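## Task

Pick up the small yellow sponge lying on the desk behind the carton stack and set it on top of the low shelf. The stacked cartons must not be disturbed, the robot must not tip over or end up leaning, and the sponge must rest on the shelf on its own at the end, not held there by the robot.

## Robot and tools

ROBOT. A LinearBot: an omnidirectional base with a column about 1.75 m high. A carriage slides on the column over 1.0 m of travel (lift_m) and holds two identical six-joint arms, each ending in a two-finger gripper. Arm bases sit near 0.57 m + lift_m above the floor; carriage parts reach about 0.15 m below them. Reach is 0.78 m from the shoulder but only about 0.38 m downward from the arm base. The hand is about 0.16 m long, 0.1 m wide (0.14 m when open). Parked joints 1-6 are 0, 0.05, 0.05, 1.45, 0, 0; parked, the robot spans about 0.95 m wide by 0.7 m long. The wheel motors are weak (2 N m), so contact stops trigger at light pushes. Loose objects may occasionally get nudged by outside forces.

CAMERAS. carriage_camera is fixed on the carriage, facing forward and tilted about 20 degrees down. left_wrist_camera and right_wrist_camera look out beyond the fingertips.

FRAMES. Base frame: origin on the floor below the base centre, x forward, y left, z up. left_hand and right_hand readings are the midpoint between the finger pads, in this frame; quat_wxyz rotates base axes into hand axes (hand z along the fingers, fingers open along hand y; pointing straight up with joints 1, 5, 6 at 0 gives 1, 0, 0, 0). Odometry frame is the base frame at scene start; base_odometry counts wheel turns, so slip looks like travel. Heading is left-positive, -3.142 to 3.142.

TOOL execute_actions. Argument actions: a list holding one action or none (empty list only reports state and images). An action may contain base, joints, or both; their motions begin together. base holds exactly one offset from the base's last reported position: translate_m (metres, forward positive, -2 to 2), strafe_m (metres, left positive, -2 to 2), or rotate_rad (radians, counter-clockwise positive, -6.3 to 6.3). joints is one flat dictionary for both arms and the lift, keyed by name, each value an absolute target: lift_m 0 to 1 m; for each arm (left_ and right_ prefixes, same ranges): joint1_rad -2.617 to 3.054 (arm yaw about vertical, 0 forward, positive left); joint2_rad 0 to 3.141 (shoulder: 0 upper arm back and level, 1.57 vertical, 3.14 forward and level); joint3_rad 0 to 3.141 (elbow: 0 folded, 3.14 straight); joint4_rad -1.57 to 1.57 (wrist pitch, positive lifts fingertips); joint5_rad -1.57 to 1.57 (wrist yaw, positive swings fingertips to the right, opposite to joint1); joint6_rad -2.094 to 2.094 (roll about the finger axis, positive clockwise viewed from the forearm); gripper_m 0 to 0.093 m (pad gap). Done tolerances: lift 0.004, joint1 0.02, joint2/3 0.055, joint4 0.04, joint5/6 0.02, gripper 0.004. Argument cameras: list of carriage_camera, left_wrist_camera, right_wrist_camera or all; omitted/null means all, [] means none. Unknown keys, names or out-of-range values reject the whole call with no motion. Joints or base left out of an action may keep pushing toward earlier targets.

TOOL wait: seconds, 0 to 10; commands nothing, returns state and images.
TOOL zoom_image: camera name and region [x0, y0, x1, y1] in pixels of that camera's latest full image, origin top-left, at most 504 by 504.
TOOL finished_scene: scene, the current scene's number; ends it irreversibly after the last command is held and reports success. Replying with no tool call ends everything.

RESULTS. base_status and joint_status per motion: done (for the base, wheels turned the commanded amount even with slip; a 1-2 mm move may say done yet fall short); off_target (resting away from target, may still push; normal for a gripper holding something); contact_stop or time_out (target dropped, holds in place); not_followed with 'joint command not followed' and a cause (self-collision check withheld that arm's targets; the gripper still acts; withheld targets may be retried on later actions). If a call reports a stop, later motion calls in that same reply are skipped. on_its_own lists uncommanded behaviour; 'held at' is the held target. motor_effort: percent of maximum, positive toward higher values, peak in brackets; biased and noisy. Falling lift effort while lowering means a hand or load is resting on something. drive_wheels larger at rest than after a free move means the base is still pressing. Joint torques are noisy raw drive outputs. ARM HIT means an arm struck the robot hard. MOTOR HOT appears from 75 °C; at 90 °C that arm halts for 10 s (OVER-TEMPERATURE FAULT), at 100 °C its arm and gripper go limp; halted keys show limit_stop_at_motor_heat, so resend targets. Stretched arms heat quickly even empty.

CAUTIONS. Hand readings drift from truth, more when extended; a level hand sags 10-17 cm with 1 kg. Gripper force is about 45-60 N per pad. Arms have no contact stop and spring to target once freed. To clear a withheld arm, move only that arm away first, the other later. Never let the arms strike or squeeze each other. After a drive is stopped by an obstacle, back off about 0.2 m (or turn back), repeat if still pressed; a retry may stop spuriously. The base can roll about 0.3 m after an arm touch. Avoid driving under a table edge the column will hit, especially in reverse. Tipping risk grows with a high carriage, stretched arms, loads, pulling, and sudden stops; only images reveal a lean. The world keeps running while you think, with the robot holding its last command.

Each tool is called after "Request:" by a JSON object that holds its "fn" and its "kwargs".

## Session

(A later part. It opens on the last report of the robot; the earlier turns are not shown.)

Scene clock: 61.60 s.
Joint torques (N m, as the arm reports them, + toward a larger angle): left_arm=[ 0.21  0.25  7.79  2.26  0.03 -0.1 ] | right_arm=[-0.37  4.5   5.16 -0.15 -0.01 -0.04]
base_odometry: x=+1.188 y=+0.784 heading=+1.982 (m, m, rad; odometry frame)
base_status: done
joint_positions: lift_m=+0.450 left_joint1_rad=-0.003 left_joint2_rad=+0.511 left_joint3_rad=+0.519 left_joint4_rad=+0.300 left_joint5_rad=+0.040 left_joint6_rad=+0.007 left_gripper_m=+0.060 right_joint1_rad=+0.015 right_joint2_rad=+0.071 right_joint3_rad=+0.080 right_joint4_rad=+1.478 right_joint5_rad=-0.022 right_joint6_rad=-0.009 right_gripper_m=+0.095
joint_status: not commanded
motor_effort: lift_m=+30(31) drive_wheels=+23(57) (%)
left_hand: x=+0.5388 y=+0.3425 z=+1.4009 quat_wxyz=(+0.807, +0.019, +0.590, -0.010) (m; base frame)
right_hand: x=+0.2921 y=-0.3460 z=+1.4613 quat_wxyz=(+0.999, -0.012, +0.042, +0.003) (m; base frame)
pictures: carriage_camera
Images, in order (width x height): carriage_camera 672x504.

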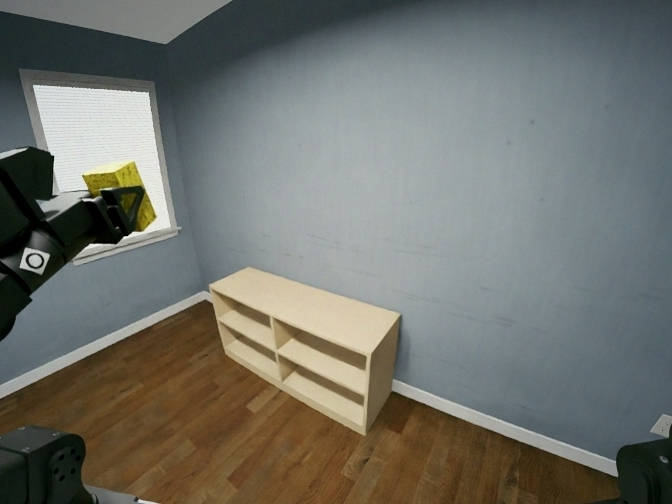

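Request:
{"fn": "execute_actions", "kwargs": {"actions": [{"base":{"rotate_rad":0.45},"joints":{"lift_m":0.25,"left_joint2_rad":2.3,"left_joint3_rad":1.6,"left_joint4_rad":-1.0}}], "cameras": []}}

Request:
{"fn": "execute_actions", "kwargs": {"actions": [{"base":{"translate_m":0.5}}], "cameras": ["carriage_camera"]}}

Scene clock: 64.93 s.
Joint torques (N m, as the arm reports them, + toward a larger angle): left_arm=[  0.07 -14.21   9.1   -0.12   0.04  -0.12] | right_arm=[-0.35  4.45  5.13 -0.1   0.   -0.05]
base_odometry: x=+1.188 y=+0.784 heading=+2.430 (m, m, rad; odometry frame)
base_status: done
joint_positions: lift_m=+0.250 left_joint1_rad=+0.000 left_joint2_rad=+2.293 left_joint3_rad=+1.582 left_joint4_rad=-0.988 left_joint5_rad=+0.040 left_joint6_rad=+0.007 left_gripper_m=+0.060 right_joint1_rad=+0.015 right_joint2_rad=+0.071 right_joint3_rad=+0.080 right_joint4_rad=+1.478 right_joint5_rad=-0.022 right_joint6_rad=-0.009 right_gripper_m=+0.095
joint_status: all done
motor_effort: lift_m=+31(32) drive_wheels=-28(52) (%)
left_hand: x=+0.6585 y=+0.3433 z=+0.7753 quat_wxyz=(-0.064, +0.002, +0.998, -0.020) (m; base frame)
right_hand: x=+0.2921 y=-0.3460 z=+1.2613 quat_wxyz=(+0.999, -0.012, +0.042, +0.003) (m; base frame)
pictures: none
No camera images: the call's "cameras" was empty. Leave "cameras" out to get every camera's image.

Scene clock: 68.17 s.
Joint torques (N m, as the arm reports them, + toward a larger angle): left_arm=[  0.04 -14.23   8.96  -0.11   0.05  -0.1 ] | right_arm=[-0.37  4.41  5.12 -0.14 -0.01 -0.05]
base_odometry: x=+0.811 y=+1.112 heading=+2.429 (m, m, rad; odometry frame)
base_status: done
joint_positions: lift_m=+0.250 left_joint1_rad=+0.000 left_joint2_rad=+2.293 left_joint3_rad=+1.582 left_joint4_rad=-0.992 left_joint5_rad=+0.040 left_joint6_rad=+0.007 left_gripper_m=+0.060 right_joint1_rad=+0.015 right_joint2_rad=+0.071 right_joint3_rad=+0.080 right_joint4_rad=+1.479 right_joint5_rad=-0.022 right_joint6_rad=-0.009 right_gripper_m=+0.095
joint_status: not commanded
motor_effort: lift_m=+31(31) drive_wheels=-14(47) (%)
left_hand: x=+0.6573 y=+0.3434 z=+0.7754 quat_wxyz=(-0.066, +0.002, +0.998, -0.020) (m; base frame)
right_hand: x=+0.2918 y=-0.3460 z=+1.2613 quat_wxyz=(+0.999, -0.012, +0.041, +0.003) (m; base frame)
pictures: carriage_camera
Images, in order (width x height): carriage_camera 672x504.

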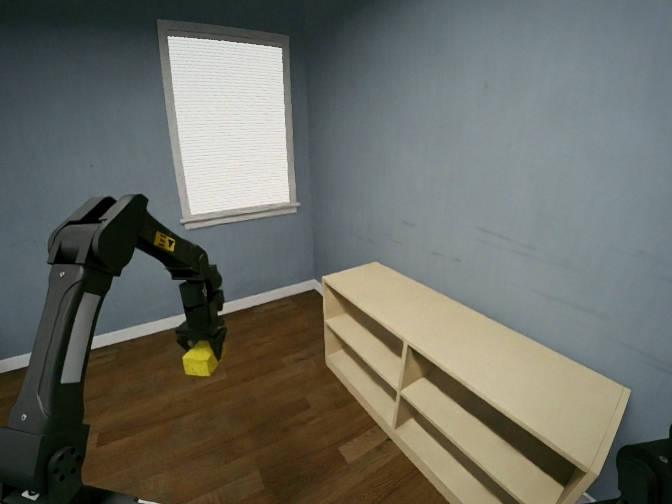

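Request:
{"fn": "execute_actions", "kwargs": {"actions": [{"base":{"rotate_rad":-0.9}}], "cameras": ["carriage_camera"]}}

Scene clock: 72.03 s.
Joint torques (N m, as the arm reports them, + toward a larger angle): left_arm=[  0.23 -14.34   9.02  -0.05   0.03  -0.1 ] | right_arm=[-0.36  4.42  5.06 -0.14 -0.01 -0.05]
base_odometry: x=+0.810 y=+1.112 heading=+1.530 (m, m, rad; odometry frame)
base_status: done
joint_positions: lift_m=+0.250 left_joint1_rad=-0.001 left_joint2_rad=+2.293 left_joint3_rad=+1.582 left_joint4_rad=-0.994 left_joint5_rad=+0.040 left_joint6_rad=+0.007 left_gripper_m=+0.060 right_joint1_rad=+0.015 right_joint2_rad=+0.071 right_joint3_rad=+0.080 right_joint4_rad=+1.478 right_joint5_rad=-0.022 right_joint6_rad=-0.009 right_gripper_m=+0.095
joint_status: not commanded
motor_effort: lift_m=+31(30) drive_wheels=+24(54) (%)
left_hand: x=+0.6569 y=+0.3428 z=+0.7755 quat_wxyz=(-0.067, +0.003, +0.998, -0.020) (m; base frame)
right_hand: x=+0.2921 y=-0.3460 z=+1.2613 quat_wxyz=(+0.999, -0.012, +0.042, +0.003) (m; base frame)
pictures: carriage_camera
Images, in order (width x height): carriage_camera 672x504.

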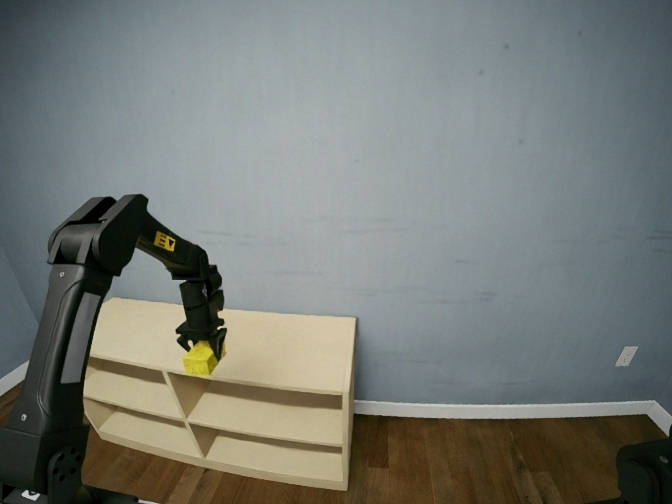

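Request:
{"fn": "execute_actions", "kwargs": {"actions": [{"base":{"translate_m":0.3}}], "cameras": ["carriage_camera","left_wrist_camera"]}}

Scene clock: 75.23 s.
Joint torques (N m, as the arm reports them, + toward a larger angle): left_arm=[  0.08 -14.2    9.02  -0.05   0.04  -0.11] | right_arm=[-0.36  4.39  5.   -0.14 -0.01 -0.05]
base_odometry: x=+0.823 y=+1.412 heading=+1.529 (m, m, rad; odometry frame)
base_status: done
joint_positions: lift_m=+0.250 left_joint1_rad=-0.001 left_joint2_rad=+2.293 left_joint3_rad=+1.582 left_joint4_rad=-0.996 left_joint5_rad=+0.040 left_joint6_rad=+0.007 left_gripper_m=+0.060 right_joint1_rad=+0.015 right_joint2_rad=+0.071 right_joint3_rad=+0.080 right_joint4_rad=+1.478 right_joint5_rad=-0.022 right_joint6_rad=-0.009 right_gripper_m=+0.095
joint_status: not commanded
motor_effort: lift_m=+31(31) drive_wheels=-15(51) (%)
left_hand: x=+0.6565 y=+0.3430 z=+0.7755 quat_wxyz=(-0.068, +0.003, +0.997, -0.020) (m; base frame)
right_hand: x=+0.2921 y=-0.3460 z=+1.2613 quat_wxyz=(+0.999, -0.012, +0.042, +0.003) (m; base frame)
pictures: carriage_camera, left_wrist_camera
Images, in order (width x height): carriage_camera 672x504, left_wrist_camera 672x504.

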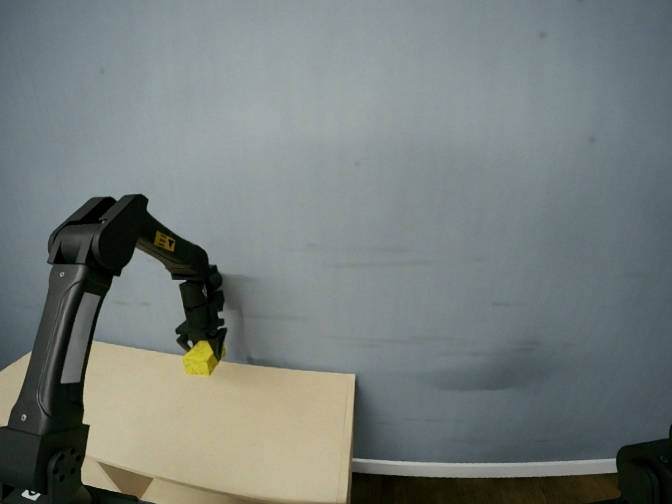

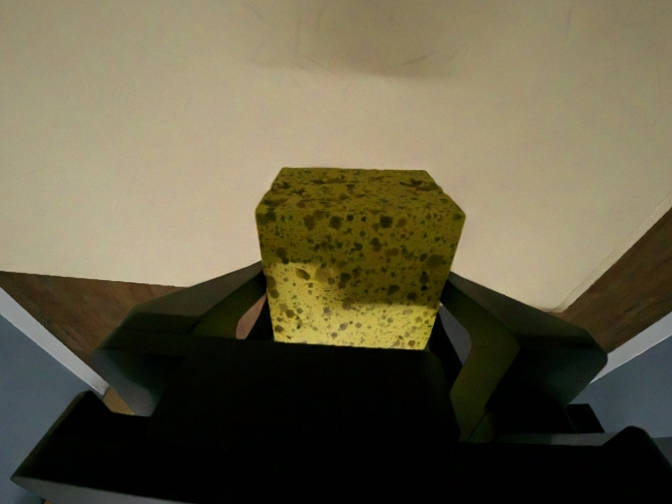

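Over the shelf. Lower, release, retreat.

Request:
{"fn": "execute_actions", "kwargs": {"actions": [{"joints":{"lift_m":0.1}}], "cameras": []}}

Request:
{"fn": "execute_actions", "kwargs": {"actions": [{"joints":{"left_gripper_m":0.093}}], "cameras": []}}

Request:
{"fn": "execute_actions", "kwargs": {"actions": [{"joints":{"lift_m":0.3}}], "cameras": []}}

Request:
{"fn": "execute_actions", "kwargs": {"actions": [{"base":{"translate_m":-0.4},"joints":{"left_joint2_rad":0.05,"left_joint3_rad":0.05,"left_joint4_rad":1.45}}], "cameras": ["carriage_camera"]}}

Scene clock: 78.30 s.
Joint torques (N m, as the arm reports them, + toward a larger angle): left_arm=[  0.02 -12.79   7.69   0.29   0.03  -0.1 ] | right_arm=[-0.38  4.45  5.19 -0.13 -0.01 -0.04]
base_odometry: x=+0.823 y=+1.412 heading=+1.529 (m, m, rad; odometry frame)
base_status: not commanded
joint_positions: lift_m=+0.100 left_joint1_rad=-0.001 left_joint2_rad=+2.277 left_joint3_rad=+1.596 left_joint4_rad=-1.021 left_joint5_rad=+0.042 left_joint6_rad=+0.007 left_gripper_m=+0.060 right_joint1_rad=+0.015 right_joint2_rad=+0.071 right_joint3_rad=+0.080 right_joint4_rad=+1.478 right_joint5_rad=-0.022 right_joint6_rad=-0.009 right_gripper_m=+0.095
joint_status: all done
motor_effort: lift_m=+29(32) drive_wheels=+15(14) (%)
left_hand: x=+0.6578 y=+0.3426 z=+0.6350 quat_wxyz=(-0.065, +0.003, +0.998, -0.021) (m; base frame)
right_hand: x=+0.2920 y=-0.3460 z=+1.1114 quat_wxyz=(+0.999, -0.012, +0.042, +0.003) (m; base frame)
pictures: none
No camera images: the call's "cameras" was empty. Leave "cameras" out to get every camera's image.

Scene clock: 79.03 s.
Joint torques (N m, as the arm reports them, + toward a larger angle): left_arm=[  0.09 -13.23   7.62   0.22   0.03  -0.11] | right_arm=[-0.39  4.41  4.97 -0.16  0.   -0.05]
base_odometry: x=+0.823 y=+1.412 heading=+1.529 (m, m, rad; odometry frame)
base_status: not commanded
joint_positions: lift_m=+0.100 left_joint1_rad=-0.001 left_joint2_rad=+2.281 left_joint3_rad=+1.596 left_joint4_rad=-1.016 left_joint5_rad=+0.042 left_joint6_rad=+0.007 left_gripper_m=+0.093 right_joint1_rad=+0.015 right_joint2_rad=+0.071 right_joint3_rad=+0.080 right_joint4_rad=+1.478 right_joint5_rad=-0.022 right_joint6_rad=-0.009 right_gripper_m=+0.095
joint_status: all done
motor_effort: lift_m=+29(29) drive_wheels=+8(17) (%)
left_hand: x=+0.6584 y=+0.3426 z=+0.6333 quat_wxyz=(-0.065, +0.003, +0.998, -0.021) (m; base frame)
right_hand: x=+0.2920 y=-0.3460 z=+1.1114 quat_wxyz=(+0.999, -0.012, +0.042, +0.003) (m; base frame)
pictures: none
No camera images: the call's "cameras" was empty. Leave "cameras" out to get every camera's image.

Scene clock: 80.40 s.
Joint torques (N m, as the arm reports them, + toward a larger angle): left_arm=[  0.09 -14.09   7.59   0.1    0.02  -0.1 ] | right_arm=[-0.35  4.5   5.03 -0.11 -0.01 -0.05]
base_odometry: x=+0.823 y=+1.412 heading=+1.529 (m, m, rad; odometry frame)
base_status: not commanded
joint_positions: lift_m=+0.300 left_joint1_rad=-0.001 left_joint2_rad=+2.290 left_joint3_rad=+1.596 left_joint4_rad=-1.008 left_joint5_rad=+0.042 left_joint6_rad=+0.007 left_gripper_m=+0.093 right_joint1_rad=+0.015 right_joint2_rad=+0.071 right_joint3_rad=+0.080 right_joint4_rad=+1.478 right_joint5_rad=-0.022 right_joint6_rad=-0.009 right_gripper_m=+0.095
joint_status: all done
motor_effort: lift_m=+30(33) drive_wheels=+13(11) (%)
left_hand: x=+0.6589 y=+0.3426 z=+0.8296 quat_wxyz=(-0.066, +0.003, +0.998, -0.021) (m; base frame)
right_hand: x=+0.2920 y=-0.3460 z=+1.3113 quat_wxyz=(+0.999, -0.012, +0.042, +0.003) (m; base frame)
pictures: none
No camera images: the call's "cameras" was empty. Leave "cameras" out to get every camera's image.

Scene clock: 83.33 s.
Joint torques (N m, as the arm reports them, + toward a larger angle): left_arm=[-0.02  3.65  4.9  -0.46 -0.02 -0.11] | right_arm=[-0.36  4.48  5.09 -0.11 -0.03 -0.05]
base_odometry: x=+0.806 y=+1.012 heading=+1.527 (m, m, rad; odometry frame)
base_status: done
joint_positions: lift_m=+0.300 left_joint1_rad=+0.000 left_joint2_rad=+0.064 left_joint3_rad=+0.073 left_joint4_rad=+1.456 left_joint5_rad=+0.042 left_joint6_rad=+0.007 left_gripper_m=+0.093 right_joint1_rad=+0.015 right_joint2_rad=+0.071 right_joint3_rad=+0.080 right_joint4_rad=+1.478 right_joint5_rad=-0.022 right_joint6_rad=-0.009 right_gripper_m=+0.095
joint_status: all done
motor_effort: lift_m=+30(30) drive_wheels=-18(65) (%)
left_hand: x=+0.2974 y=+0.3429 z=+1.3088 quat_wxyz=(+0.998, +0.021, +0.053, +0.003) (m; base frame)
right_hand: x=+0.2921 y=-0.3461 z=+1.3113 quat_wxyz=(+0.999, -0.011, +0.042, +0.003) (m; base frame)
pictures: carriage_camera
Images, in order (width x height): carriage_camera 672x504.

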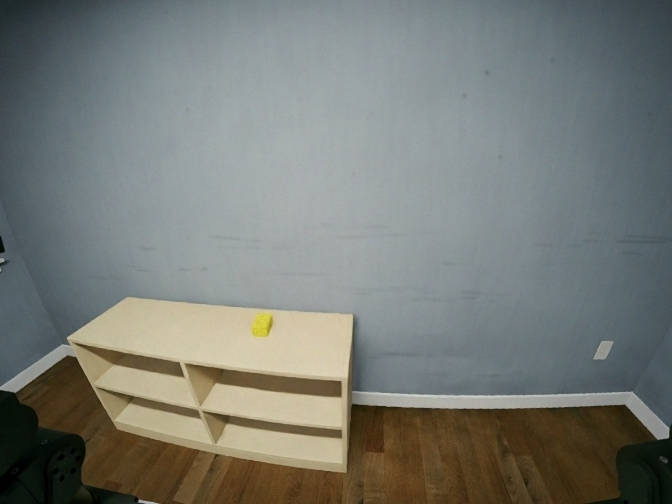

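Request:
{"fn": "finished_scene", "kwargs": {"scene": 2}}

The scene is finished: the task was done.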